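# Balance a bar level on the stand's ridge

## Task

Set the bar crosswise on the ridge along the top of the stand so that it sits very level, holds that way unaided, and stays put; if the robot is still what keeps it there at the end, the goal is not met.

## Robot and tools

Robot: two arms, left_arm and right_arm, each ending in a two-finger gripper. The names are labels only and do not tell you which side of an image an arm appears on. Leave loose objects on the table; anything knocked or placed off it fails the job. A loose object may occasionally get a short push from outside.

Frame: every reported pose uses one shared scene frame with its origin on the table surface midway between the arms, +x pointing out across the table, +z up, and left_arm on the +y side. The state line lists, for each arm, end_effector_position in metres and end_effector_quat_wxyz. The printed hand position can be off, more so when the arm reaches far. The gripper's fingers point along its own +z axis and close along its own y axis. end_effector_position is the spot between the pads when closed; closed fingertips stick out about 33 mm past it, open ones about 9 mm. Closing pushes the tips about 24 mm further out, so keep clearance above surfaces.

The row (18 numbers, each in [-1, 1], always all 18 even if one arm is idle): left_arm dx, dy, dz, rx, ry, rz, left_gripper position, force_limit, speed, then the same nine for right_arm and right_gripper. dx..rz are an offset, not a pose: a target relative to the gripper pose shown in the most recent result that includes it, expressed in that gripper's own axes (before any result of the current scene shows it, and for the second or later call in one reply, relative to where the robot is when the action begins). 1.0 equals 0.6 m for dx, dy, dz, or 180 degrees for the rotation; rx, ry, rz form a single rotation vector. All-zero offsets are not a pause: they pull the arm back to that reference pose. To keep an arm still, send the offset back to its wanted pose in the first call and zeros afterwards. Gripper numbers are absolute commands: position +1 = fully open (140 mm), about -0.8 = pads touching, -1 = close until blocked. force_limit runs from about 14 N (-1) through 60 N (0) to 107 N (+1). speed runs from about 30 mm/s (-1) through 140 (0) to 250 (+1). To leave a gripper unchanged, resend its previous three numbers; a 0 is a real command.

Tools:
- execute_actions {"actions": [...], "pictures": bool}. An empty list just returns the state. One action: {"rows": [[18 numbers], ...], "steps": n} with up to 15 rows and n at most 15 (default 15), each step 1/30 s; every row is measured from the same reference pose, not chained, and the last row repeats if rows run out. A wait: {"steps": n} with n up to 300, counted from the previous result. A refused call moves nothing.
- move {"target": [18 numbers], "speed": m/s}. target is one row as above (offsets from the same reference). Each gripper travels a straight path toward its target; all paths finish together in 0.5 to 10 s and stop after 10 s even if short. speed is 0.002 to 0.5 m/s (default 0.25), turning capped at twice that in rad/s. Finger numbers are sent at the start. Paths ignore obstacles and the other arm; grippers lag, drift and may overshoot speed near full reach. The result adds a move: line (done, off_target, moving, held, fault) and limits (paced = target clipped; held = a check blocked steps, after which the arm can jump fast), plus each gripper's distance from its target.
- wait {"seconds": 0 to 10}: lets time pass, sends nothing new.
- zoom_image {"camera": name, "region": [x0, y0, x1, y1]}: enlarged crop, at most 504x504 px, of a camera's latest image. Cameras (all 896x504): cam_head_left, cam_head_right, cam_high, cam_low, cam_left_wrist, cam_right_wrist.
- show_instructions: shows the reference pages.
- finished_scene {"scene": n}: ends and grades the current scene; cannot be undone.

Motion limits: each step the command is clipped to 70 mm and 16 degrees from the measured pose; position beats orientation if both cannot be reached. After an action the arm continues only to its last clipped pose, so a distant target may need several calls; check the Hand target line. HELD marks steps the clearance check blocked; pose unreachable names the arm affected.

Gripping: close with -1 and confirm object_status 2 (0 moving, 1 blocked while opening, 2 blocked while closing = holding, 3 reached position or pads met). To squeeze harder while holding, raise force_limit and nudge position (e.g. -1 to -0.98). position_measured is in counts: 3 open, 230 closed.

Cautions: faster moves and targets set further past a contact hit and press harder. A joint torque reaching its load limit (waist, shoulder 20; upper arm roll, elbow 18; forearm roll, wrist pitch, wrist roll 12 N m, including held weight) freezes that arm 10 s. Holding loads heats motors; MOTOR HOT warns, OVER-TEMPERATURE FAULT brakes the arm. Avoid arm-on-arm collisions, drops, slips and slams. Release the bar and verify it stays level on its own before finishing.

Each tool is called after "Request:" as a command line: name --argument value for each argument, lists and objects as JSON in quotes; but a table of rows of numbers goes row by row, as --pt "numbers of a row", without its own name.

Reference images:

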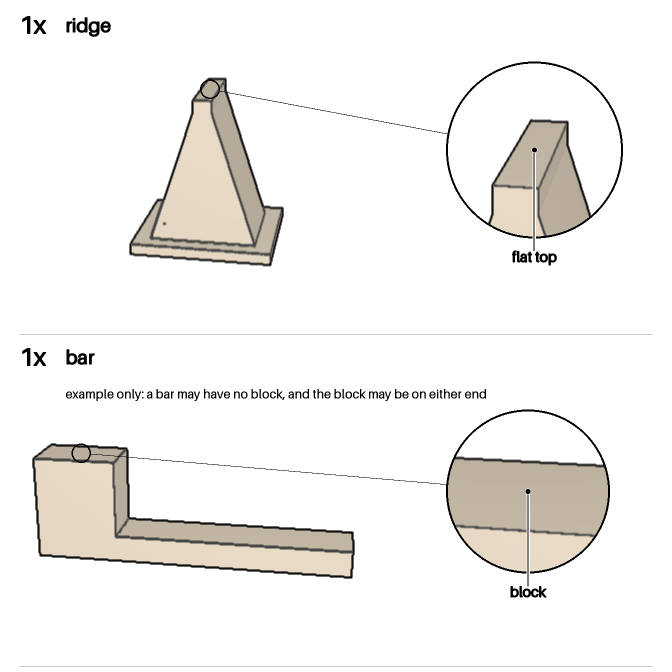

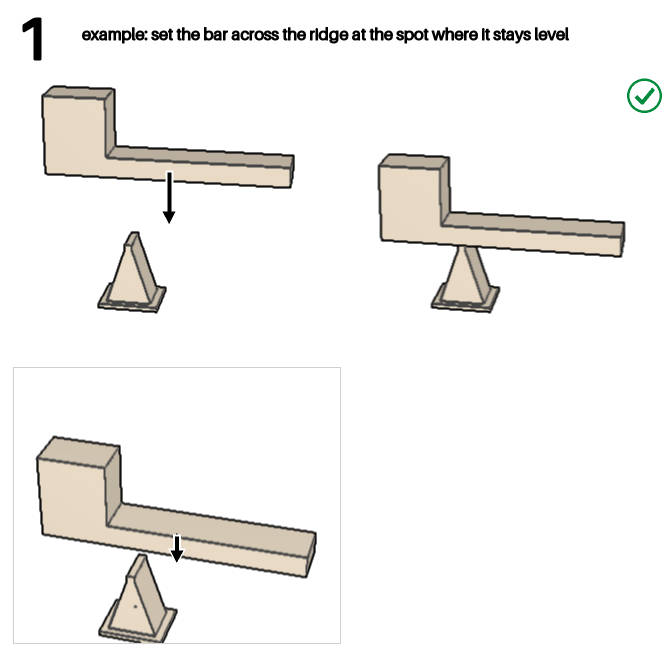

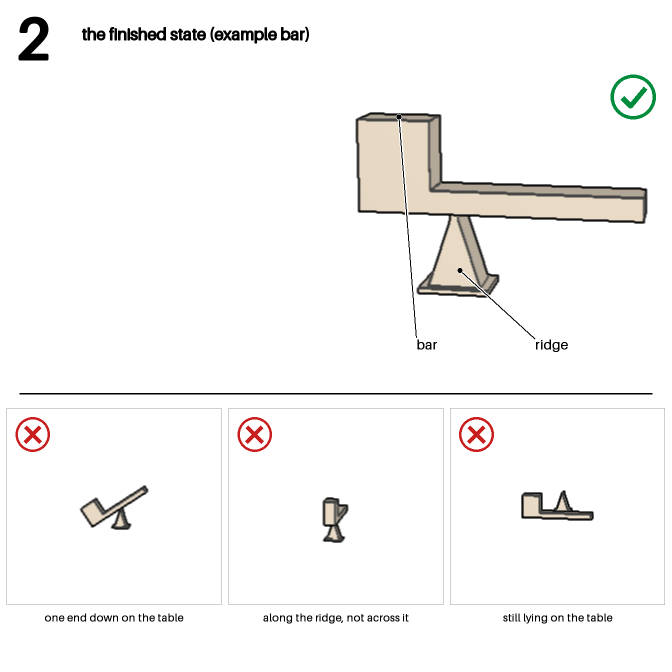

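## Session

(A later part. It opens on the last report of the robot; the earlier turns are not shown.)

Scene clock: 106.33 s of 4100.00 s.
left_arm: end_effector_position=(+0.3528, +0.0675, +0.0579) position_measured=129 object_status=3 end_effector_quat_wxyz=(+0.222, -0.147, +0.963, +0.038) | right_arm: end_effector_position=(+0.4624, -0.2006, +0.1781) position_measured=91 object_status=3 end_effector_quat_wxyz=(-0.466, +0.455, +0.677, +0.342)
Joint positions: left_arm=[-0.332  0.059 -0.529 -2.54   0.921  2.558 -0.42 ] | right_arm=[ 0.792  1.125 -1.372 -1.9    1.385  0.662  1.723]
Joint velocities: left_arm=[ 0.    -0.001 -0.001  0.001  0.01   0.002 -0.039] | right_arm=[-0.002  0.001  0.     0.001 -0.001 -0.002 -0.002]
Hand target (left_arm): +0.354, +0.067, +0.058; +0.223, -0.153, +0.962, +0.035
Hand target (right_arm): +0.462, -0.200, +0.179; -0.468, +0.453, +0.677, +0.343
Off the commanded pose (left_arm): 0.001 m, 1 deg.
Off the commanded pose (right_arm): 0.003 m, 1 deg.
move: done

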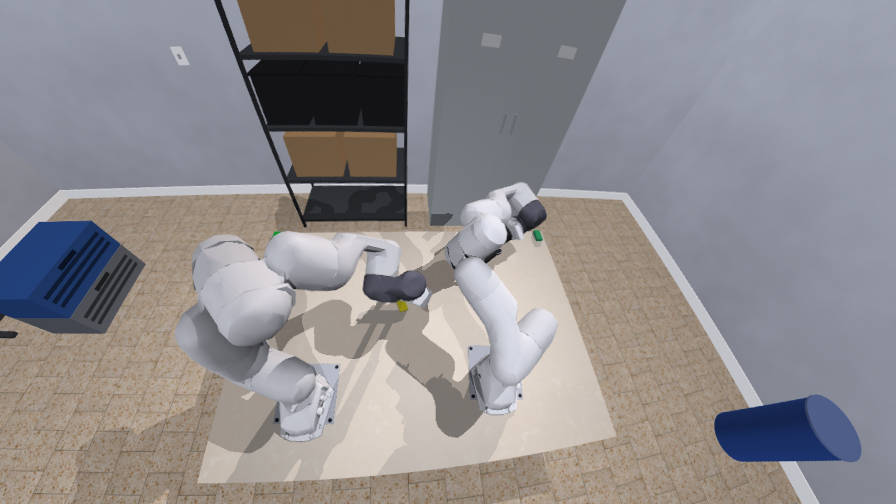

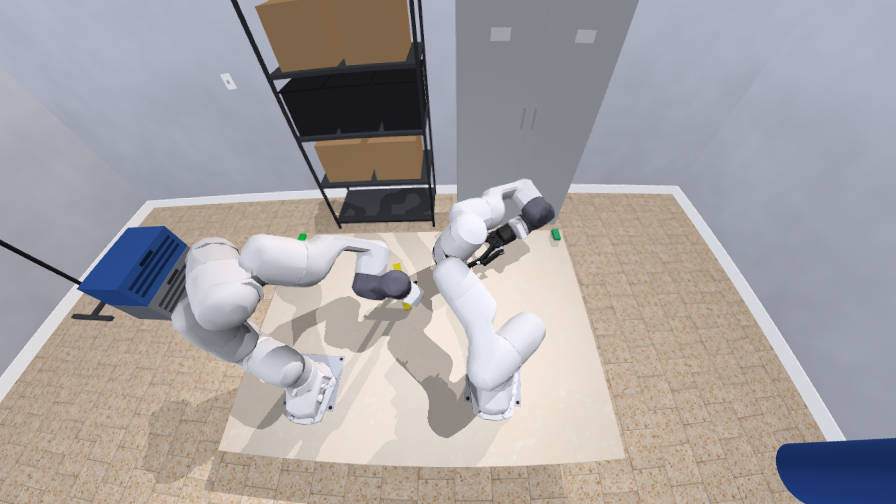

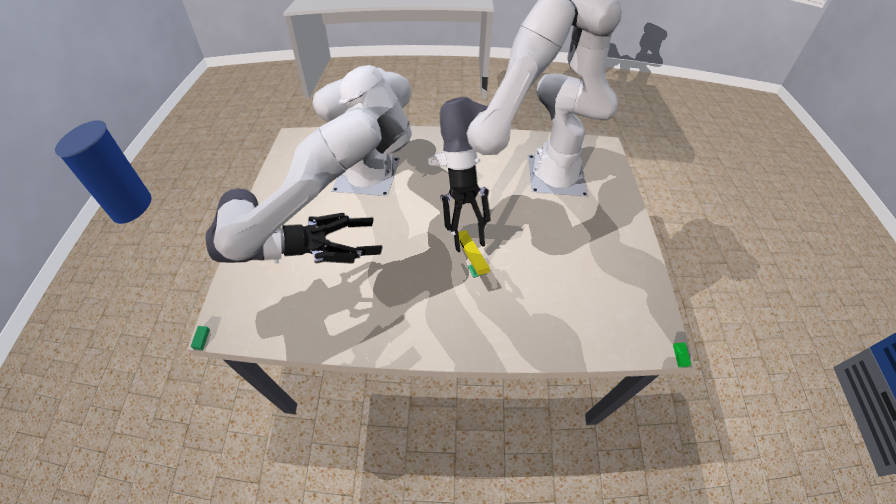

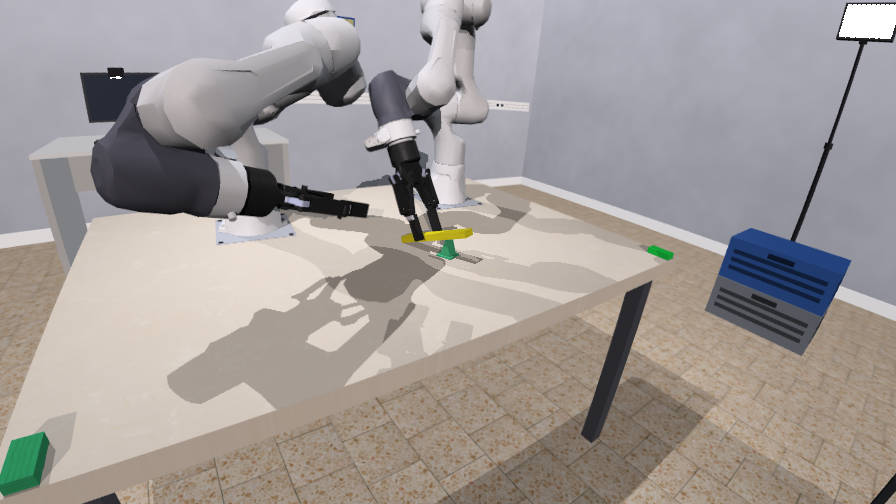

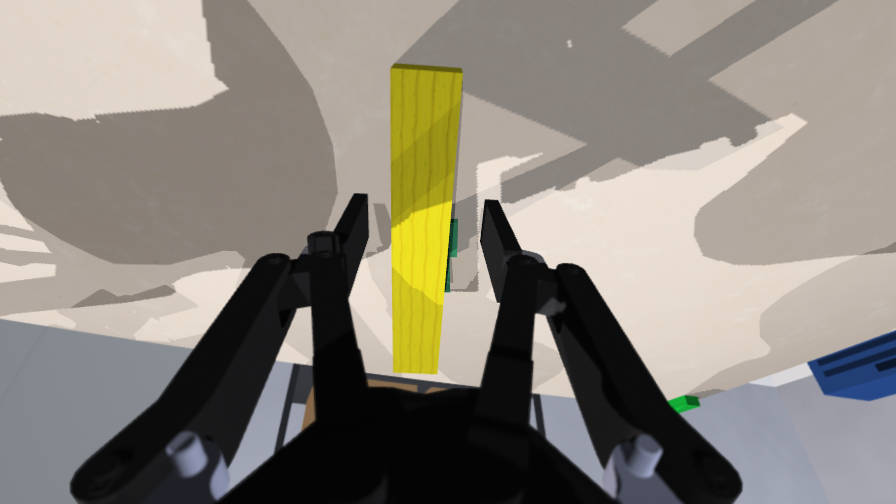

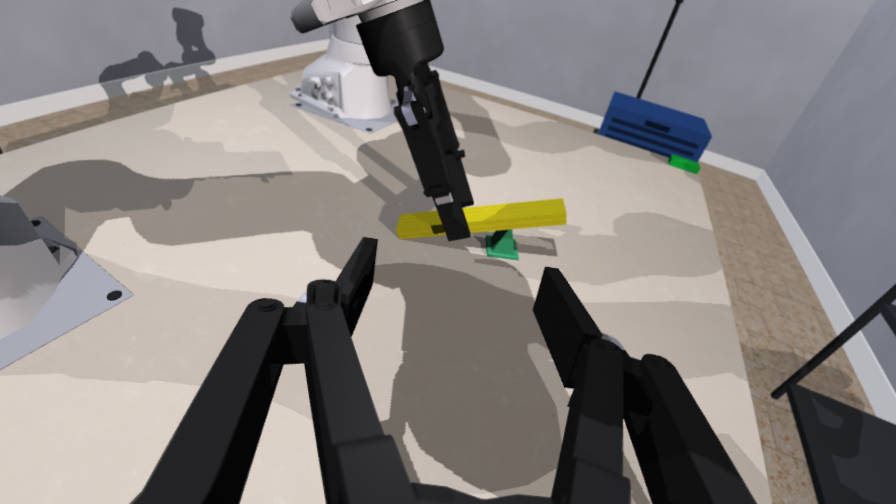

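Grip, lift, untilt.

Request:
move --target '[0,0,0,0,0,0,-1,0,-0.3,0,0,0,0,0,0,0.3,0,0]'

Request:
move --target '[-0.073,0,-0.15,0,0.144,0,-1,0,-0.3,0,0,0,0,0,0,0.3,0,0]' --speed 0.08

Request:
zoom_image --camera "cam_low" --region '[340, 160, 540, 280]'

Scene clock: 110.07 s of 4100.00 s.
left_arm: end_effector_position=(+0.3530, +0.0673, +0.0581) position_measured=185 object_status=2 end_effector_quat_wxyz=(+0.223, -0.150, +0.963, +0.037) | right_arm: end_effector_position=(+0.4623, -0.2005, +0.1783) position_measured=91 object_status=3 end_effector_quat_wxyz=(-0.466, +0.455, +0.677, +0.342)
Joint positions: left_arm=[-0.332  0.059 -0.529 -2.54   0.922  2.558 -0.426] | right_arm=[ 0.792  1.125 -1.372 -1.9    1.385  0.662  1.723]
Joint velocities: left_arm=[-0.002  0.001  0.001  0.     0.001 -0.     0.007] | right_arm=[ 0.001 -0.     0.002  0.    -0.    -0.     0.   ]
Hand target (left_arm): +0.353, +0.068, +0.058; +0.222, -0.147, +0.963, +0.038
Hand target (right_arm): +0.462, -0.201, +0.178; -0.466, +0.455, +0.677, +0.342
Off the commanded pose (left_arm): 0.000 m, 0 deg.
Off the commanded pose (right_arm): 0.000 m, 0 deg.
After step 90, 0.03 s passed at rest.
move: done

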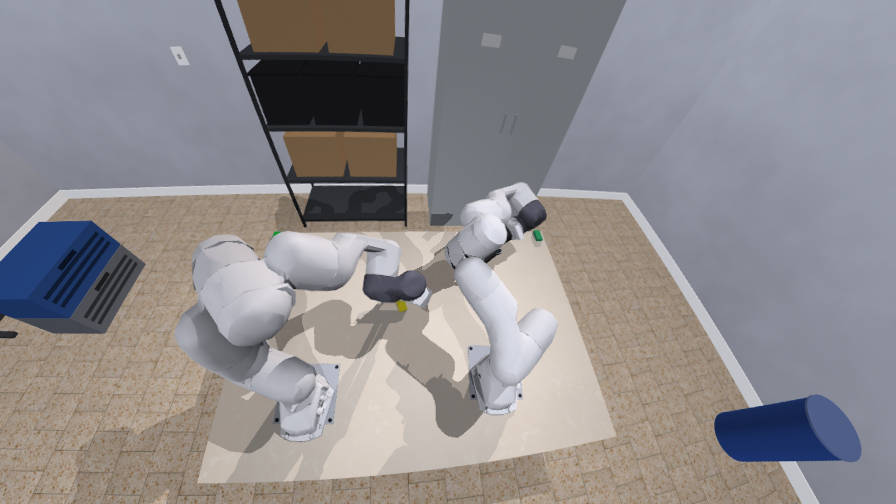

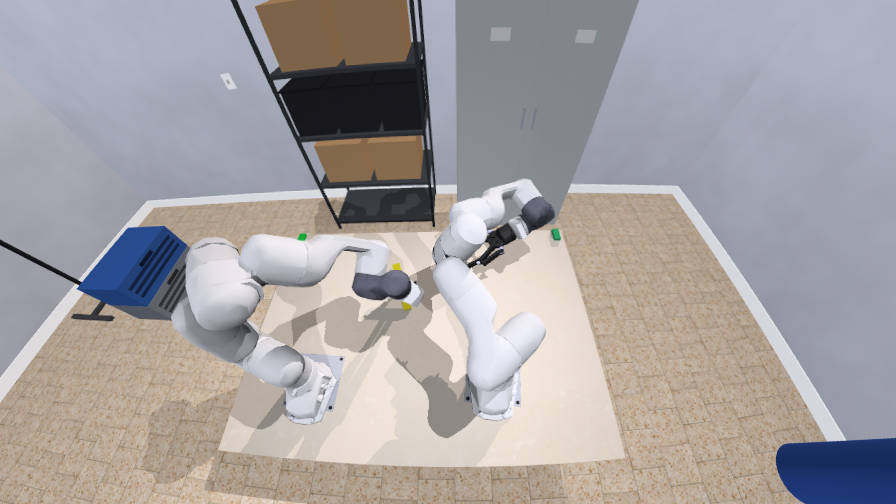

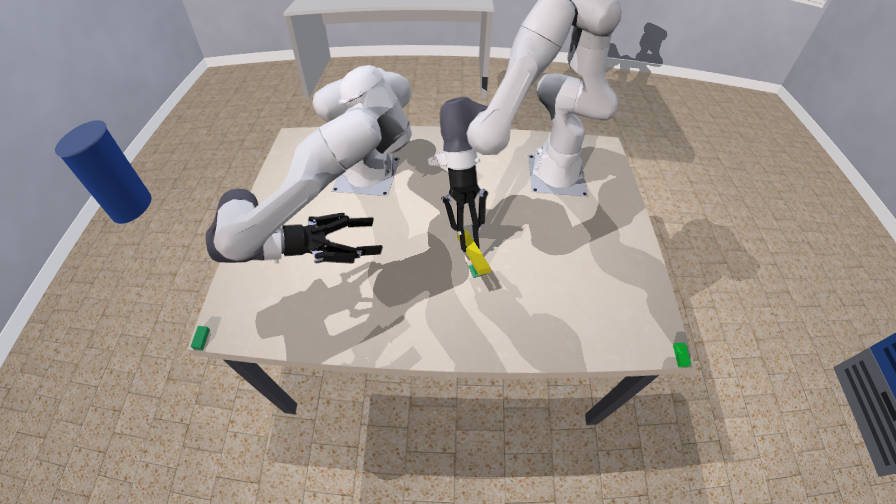

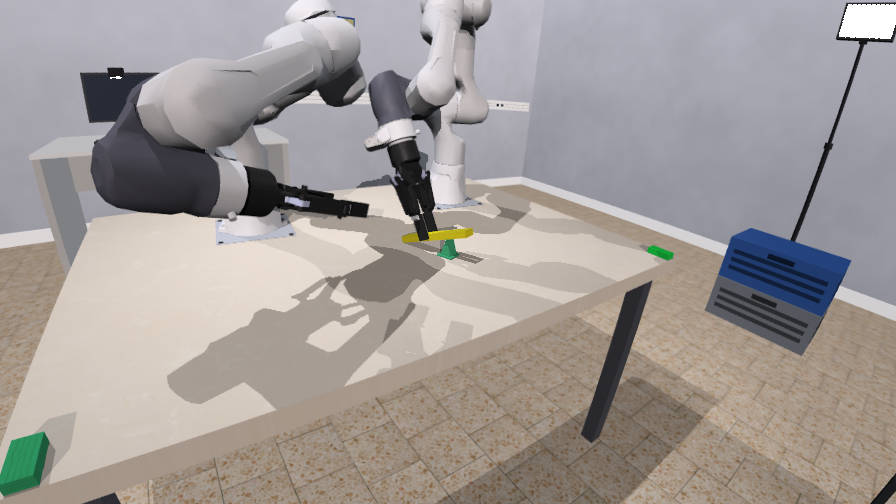

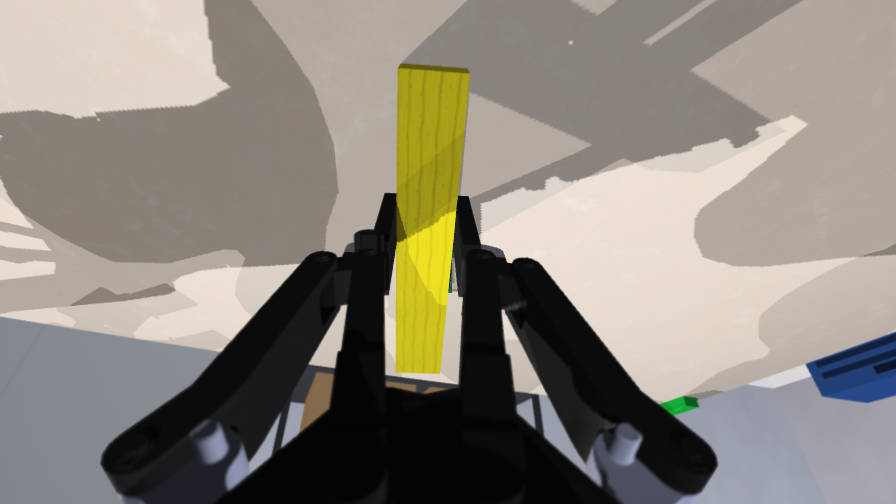

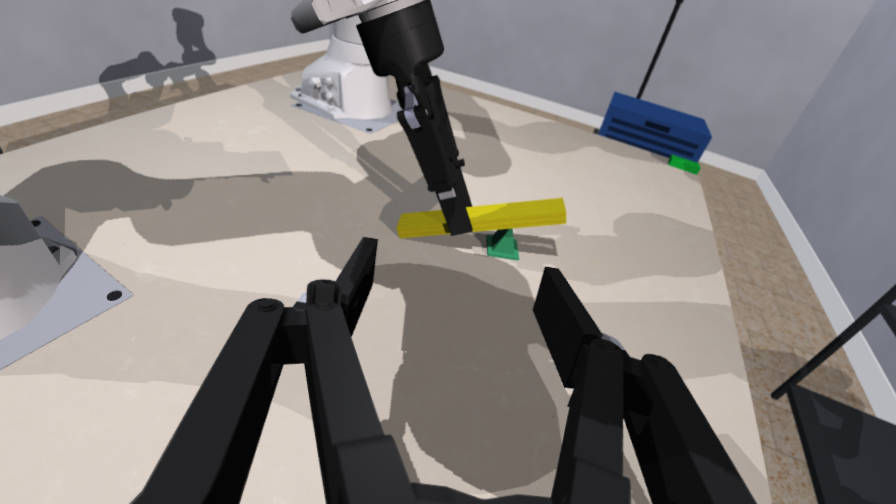

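Scene clock: 113.53 s of 4100.00 s.
left_arm: end_effector_position=(+0.3498, +0.0673, +0.1575) position_measured=185 object_status=2 end_effector_quat_wxyz=(-0.002, -0.155, +0.988, +0.003) | right_arm: end_effector_position=(+0.4623, -0.2005, +0.1783) position_measured=91 object_status=3 end_effector_quat_wxyz=(-0.466, +0.455, +0.677, +0.342)
Joint positions: left_arm=[-0.423 -0.107 -0.287 -2.358 -0.039  2.249  0.537] | right_arm=[ 0.792  1.125 -1.372 -1.9    1.385  0.662  1.723]
Joint velocities: left_arm=[-0.    -0.001  0.001  0.002 -0.001 -0.007  0.029] | right_arm=[ 0.001  0.001 -0.002  0.001  0.001  0.001 -0.   ]
Hand target (left_arm): +0.349, +0.067, +0.158; -0.004, -0.151, +0.989, +0.002
Hand target (right_arm): +0.462, -0.200, +0.178; -0.466, +0.455, +0.677, +0.342
Off the commanded pose (left_arm): 0.003 m, 0 deg.
Off the commanded pose (right_arm): 0.000 m, 0 deg.
move: done

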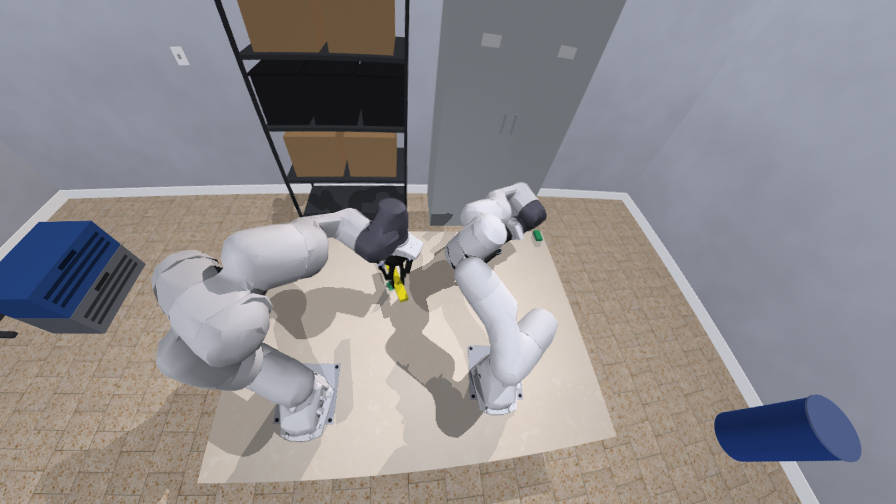

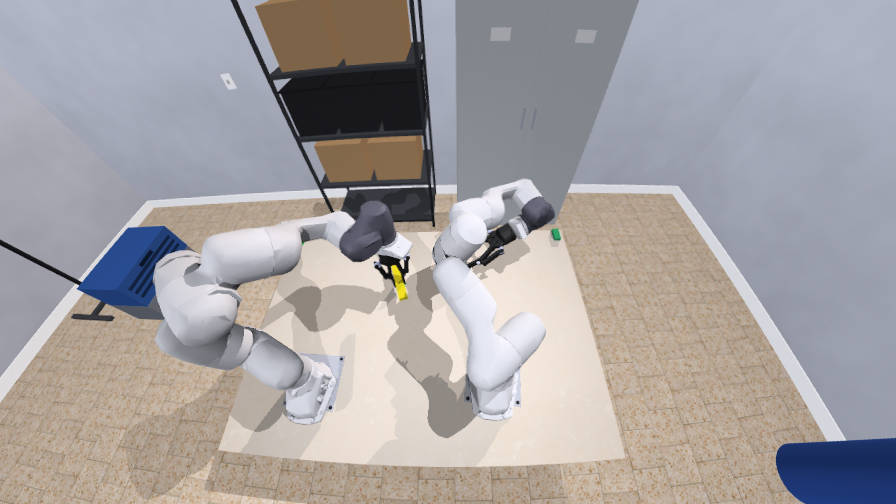

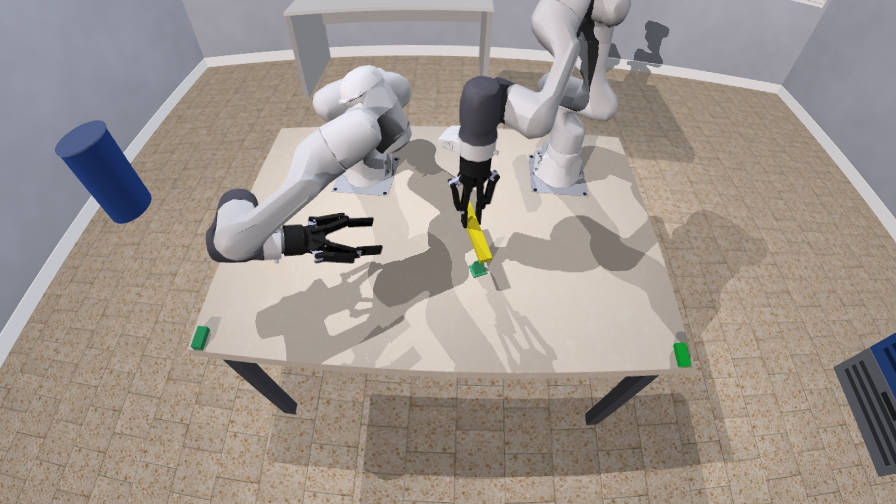

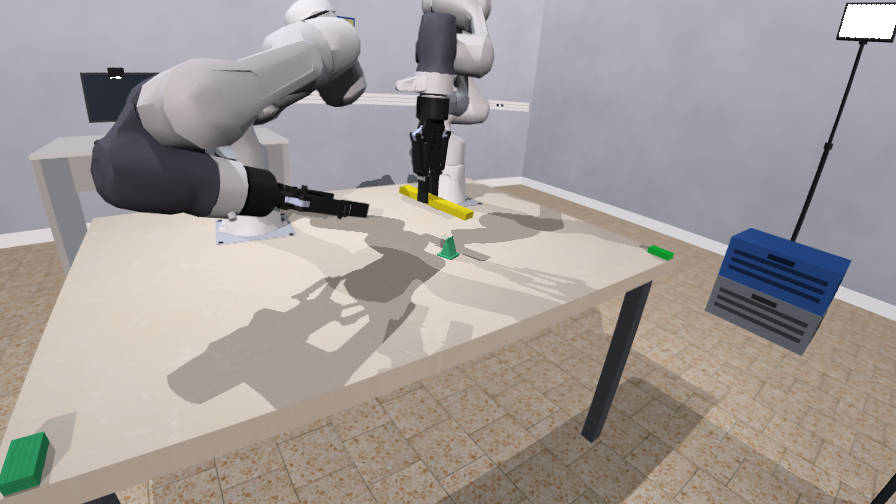

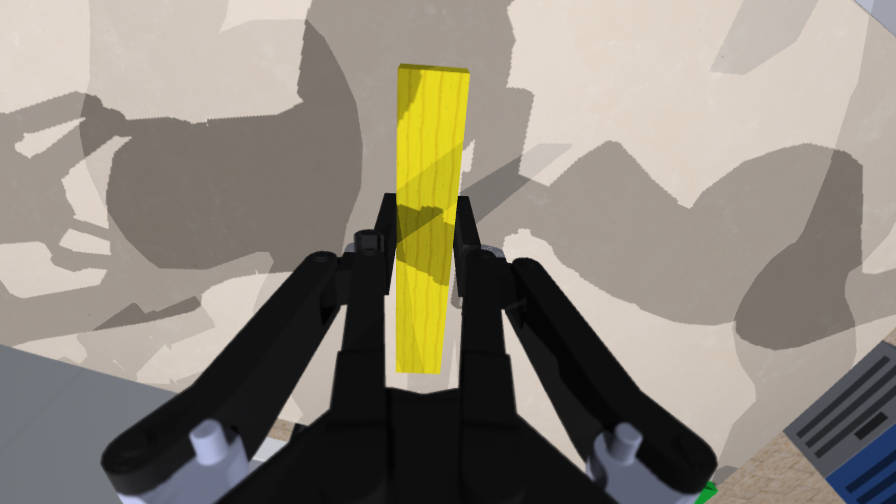

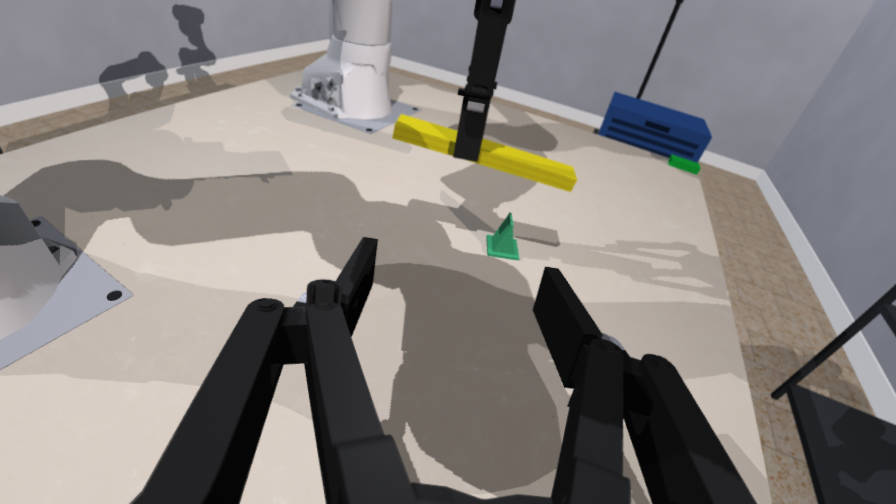

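Region (340, 160, 540, 280) of cam_low's 896x504 image, scaled by 2.520, with more detail than that image has; it fills the top 302 rows of this view, and the rest is white.

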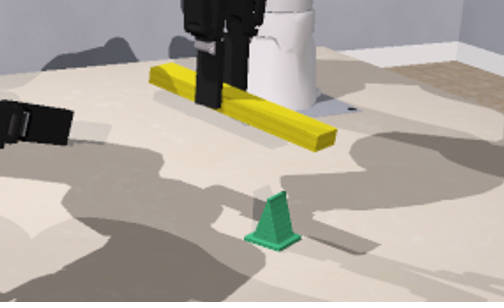

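Request:
move --target '[-0.137,0.043,0,0,-0.033,0,-1,0,-0.3,-0.12,0.09,0.344,0,0,0,0.3,0,0]' --speed 0.12

Scene clock: 118.83 s of 4100.00 s.
left_arm: end_effector_position=(+0.4183, +0.1174, +0.1567) position_measured=185 object_status=2 end_effector_quat_wxyz=(+0.047, -0.158, +0.986, +0.011) | right_arm: end_effector_position=(+0.4547, -0.0140, +0.0505) position_measured=91 object_status=3 end_effector_quat_wxyz=(-0.469, +0.449, +0.675, +0.350)
Joint positions: left_arm=[-0.349 -0.082 -0.236 -2.352  0.086  2.321  0.574] | right_arm=[ 1.11   1.196 -1.138 -2.056  1.784  0.915  1.857]
Joint velocities: left_arm=[0.    0.    0.001 0.001 0.001 0.003 0.004] | right_arm=[ 0.001 -0.001  0.001  0.001  0.003  0.01   0.018]
Hand target (left_arm): +0.421, +0.118, +0.158; +0.049, -0.156, +0.987, +0.011
Hand target (right_arm): +0.456, -0.014, +0.049; -0.468, +0.453, +0.674, +0.348
Off the commanded pose (left_arm): 0.002 m, 0 deg.
Off the commanded pose (right_arm): 0.009 m, 1 deg.
move: off_target (right_arm)

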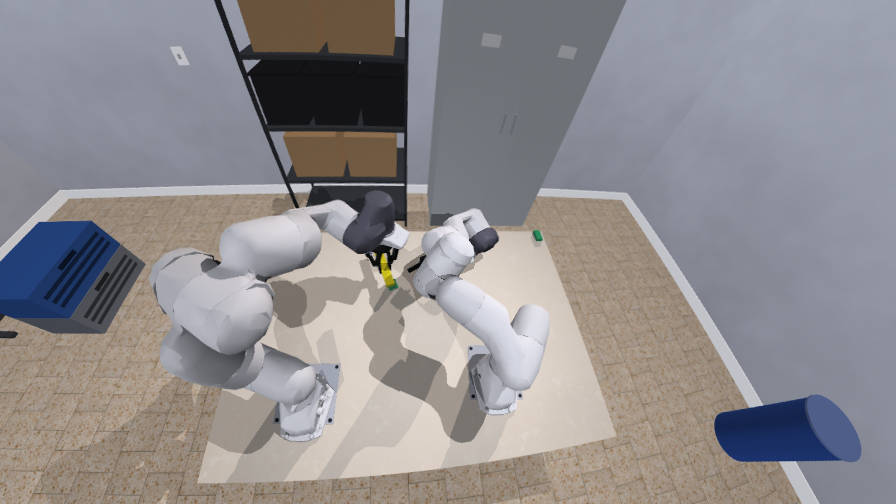

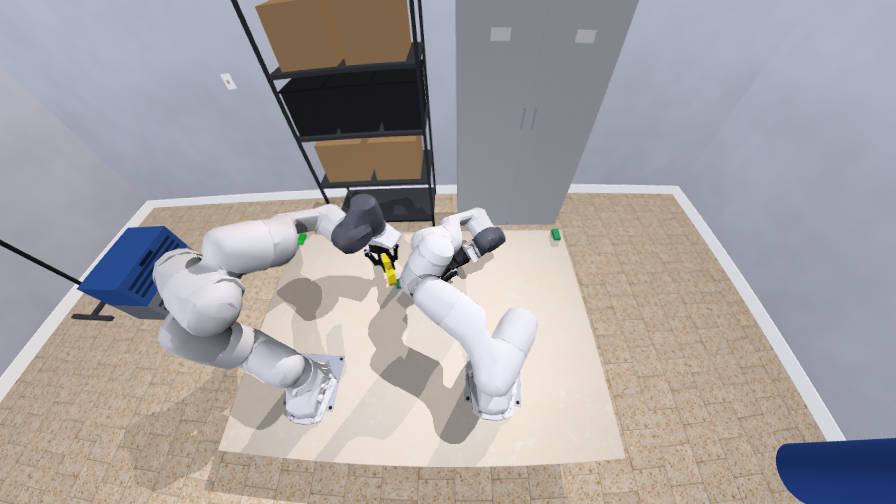

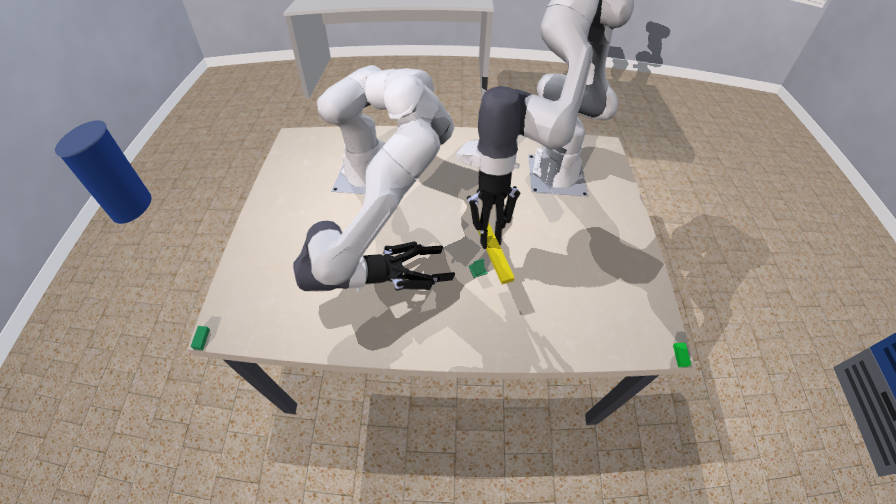

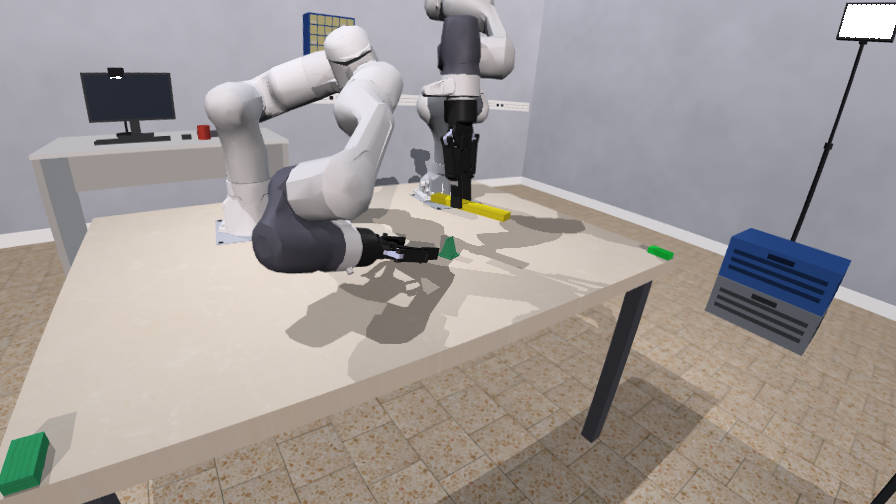

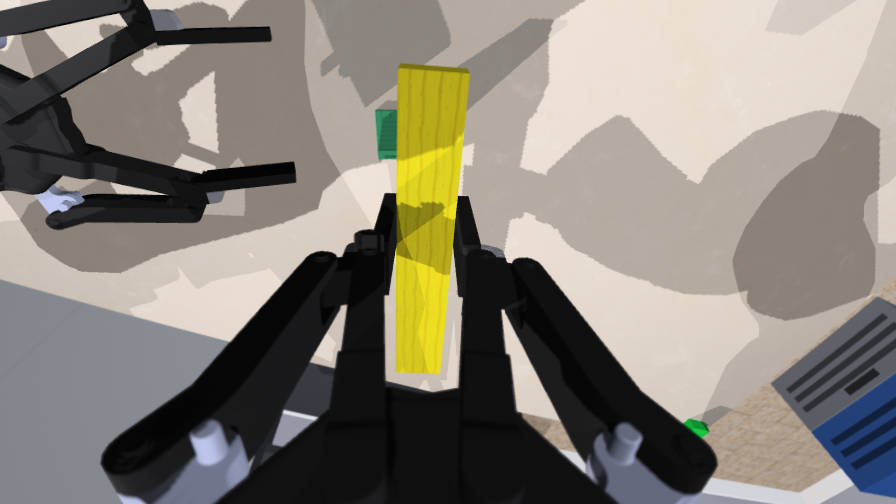

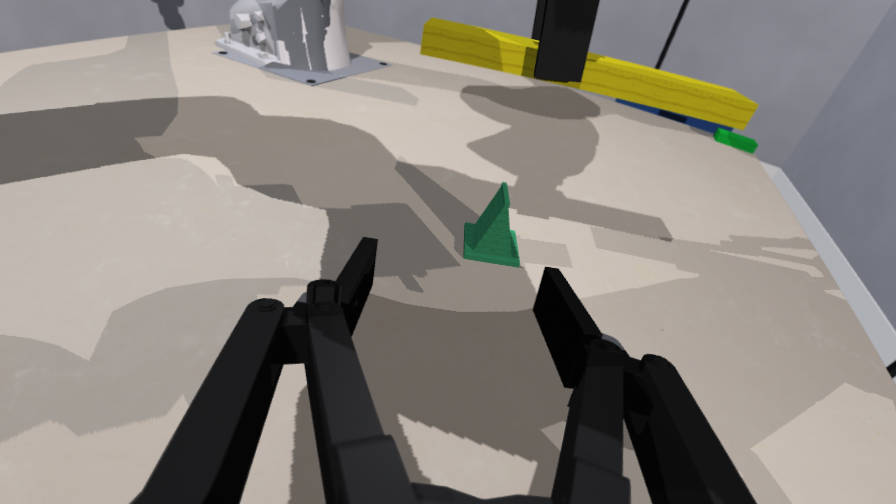

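Request:
execute_actions --actions '[]'

Scene clock: 127.20 s of 4100.00 s.
left_arm: end_effector_position=(+0.4185, +0.1173, +0.1568) position_measured=185 object_status=2 end_effector_quat_wxyz=(+0.047, -0.158, +0.986, +0.011) | right_arm: end_effector_position=(+0.4551, -0.0141, +0.0501) position_measured=91 object_status=3 end_effector_quat_wxyz=(-0.469, +0.452, +0.675, +0.349)
Joint positions: left_arm=[-0.349 -0.082 -0.236 -2.352  0.086  2.322  0.575] | right_arm=[ 1.11   1.196 -1.138 -2.056  1.784  0.917  1.862]
Joint velocities: left_arm=[-0.001  0.001 -0.    -0.002 -0.001 -0.     0.   ] | right_arm=[ 0.001 -0.     0.    -0.001  0.     0.     0.003]
Hand target (left_arm): +0.421, +0.118, +0.158; +0.049, -0.156, +0.987, +0.011
Hand target (right_arm): +0.456, -0.014, +0.049; -0.468, +0.453, +0.674, +0.348
Off the commanded pose (left_arm): 0.002 m, 0 deg.
Off the commanded pose (right_arm): 0.008 m, 1 deg.
Steps of this call (steps 1 to 90: nothing new was sent; then 5.37 s passed at rest). Readings (end_effector_position | what the end effector reports):
1: left_arm (+0.4183, +0.1174, +0.1568) | right_arm (+0.4548, -0.0140, +0.0505) | left_arm position_measured=185 object_status=2 | right_arm position_measured=91 object_status=3
2: left_arm (+0.4183, +0.1174, +0.1568) | right_arm (+0.4549, -0.0140, +0.0504) | left_arm position_measured=185 object_status=2 | right_arm position_measured=91 object_status=3
4: left_arm (+0.4183, +0.1173, +0.1568) | right_arm (+0.4549, -0.0141, +0.0503) | left_arm position_measured=185 object_status=2 | right_arm position_measured=91 object_status=3
8: left_arm (+0.4184, +0.1173, +0.1568) | right_arm (+0.4550, -0.0141, +0.0502) | left_arm position_measured=185 object_status=2 | right_arm position_measured=91 object_status=3
90: the state above

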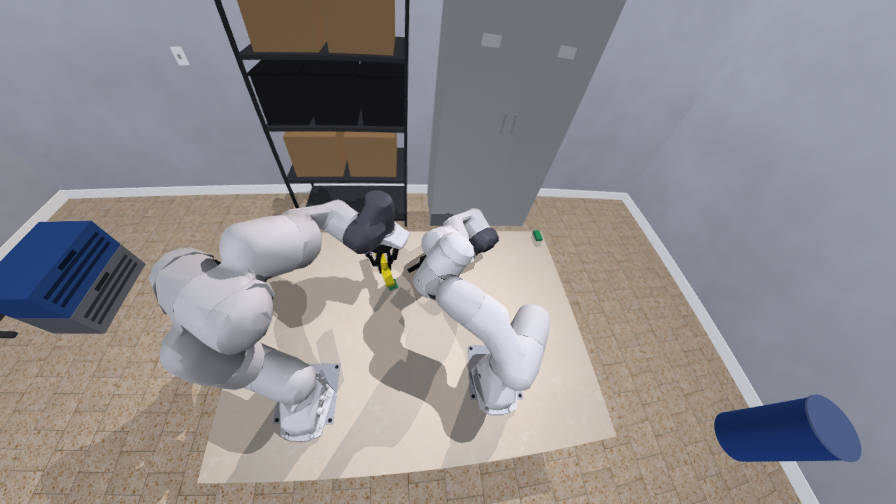

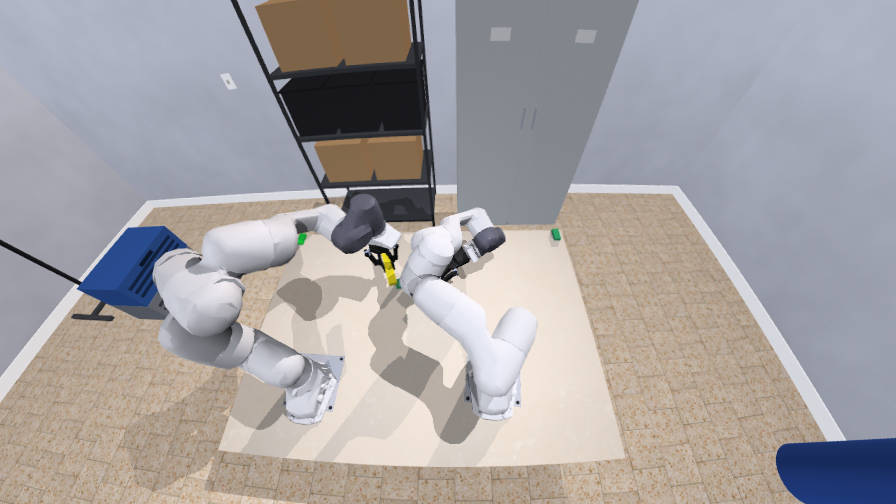

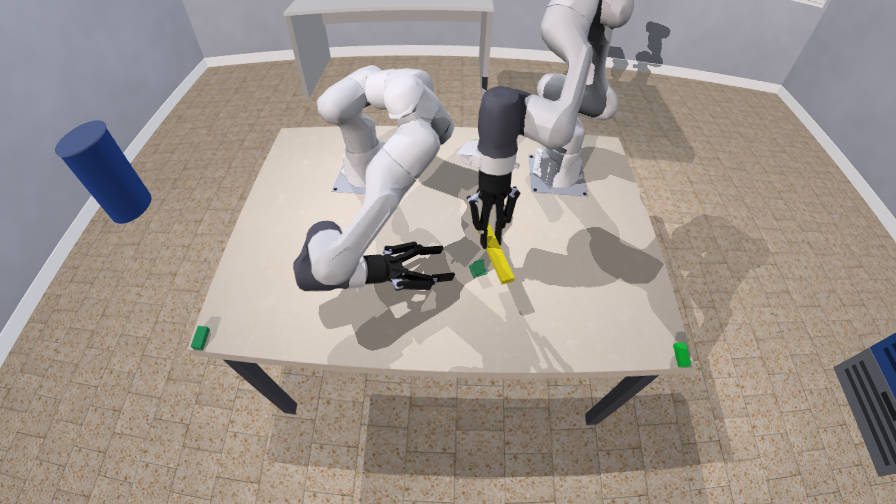

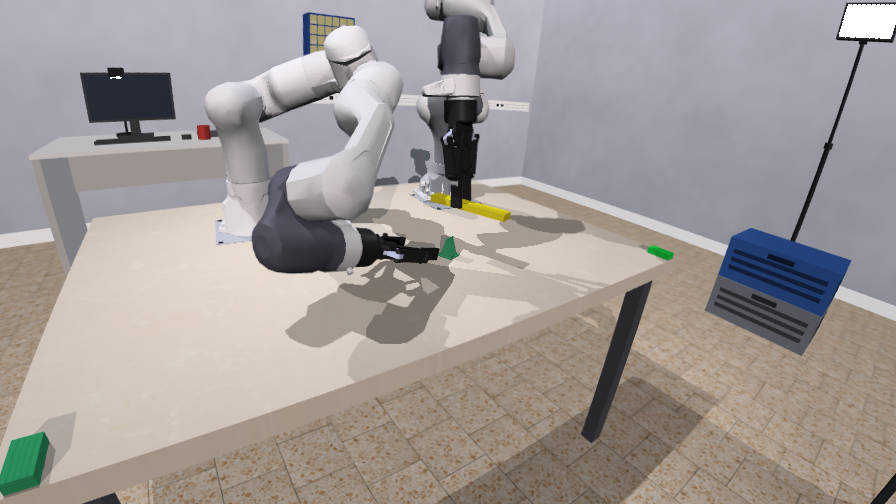

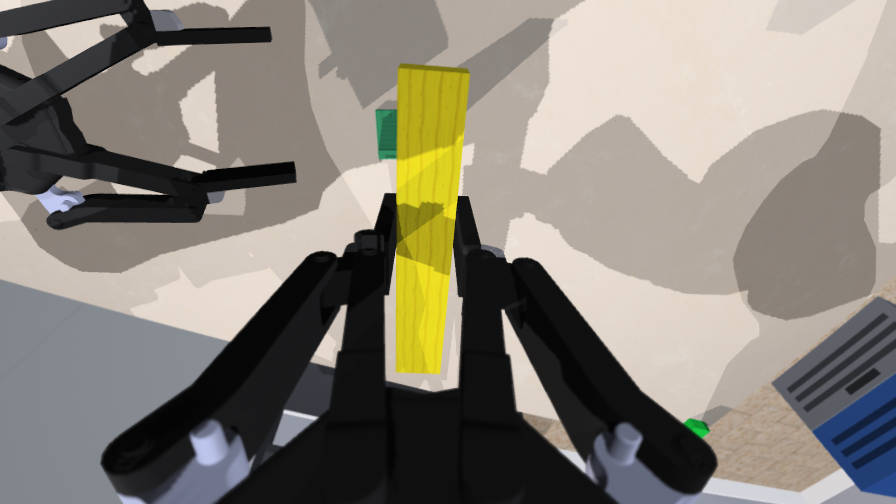

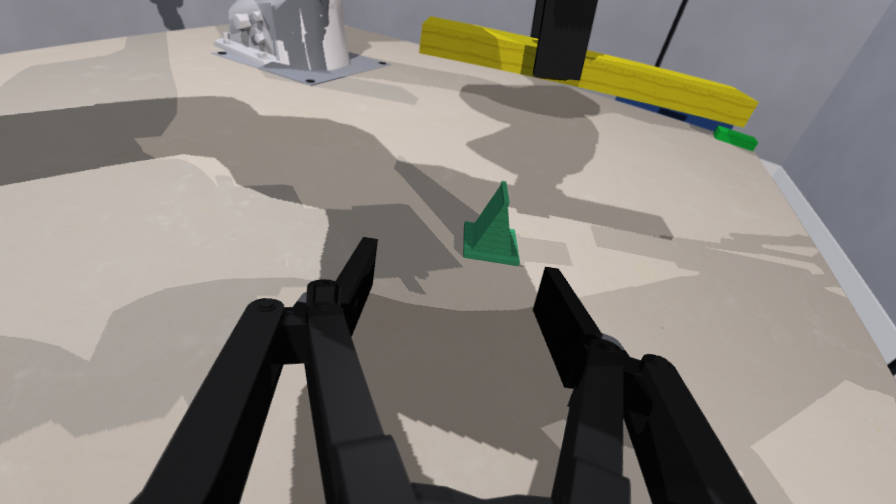

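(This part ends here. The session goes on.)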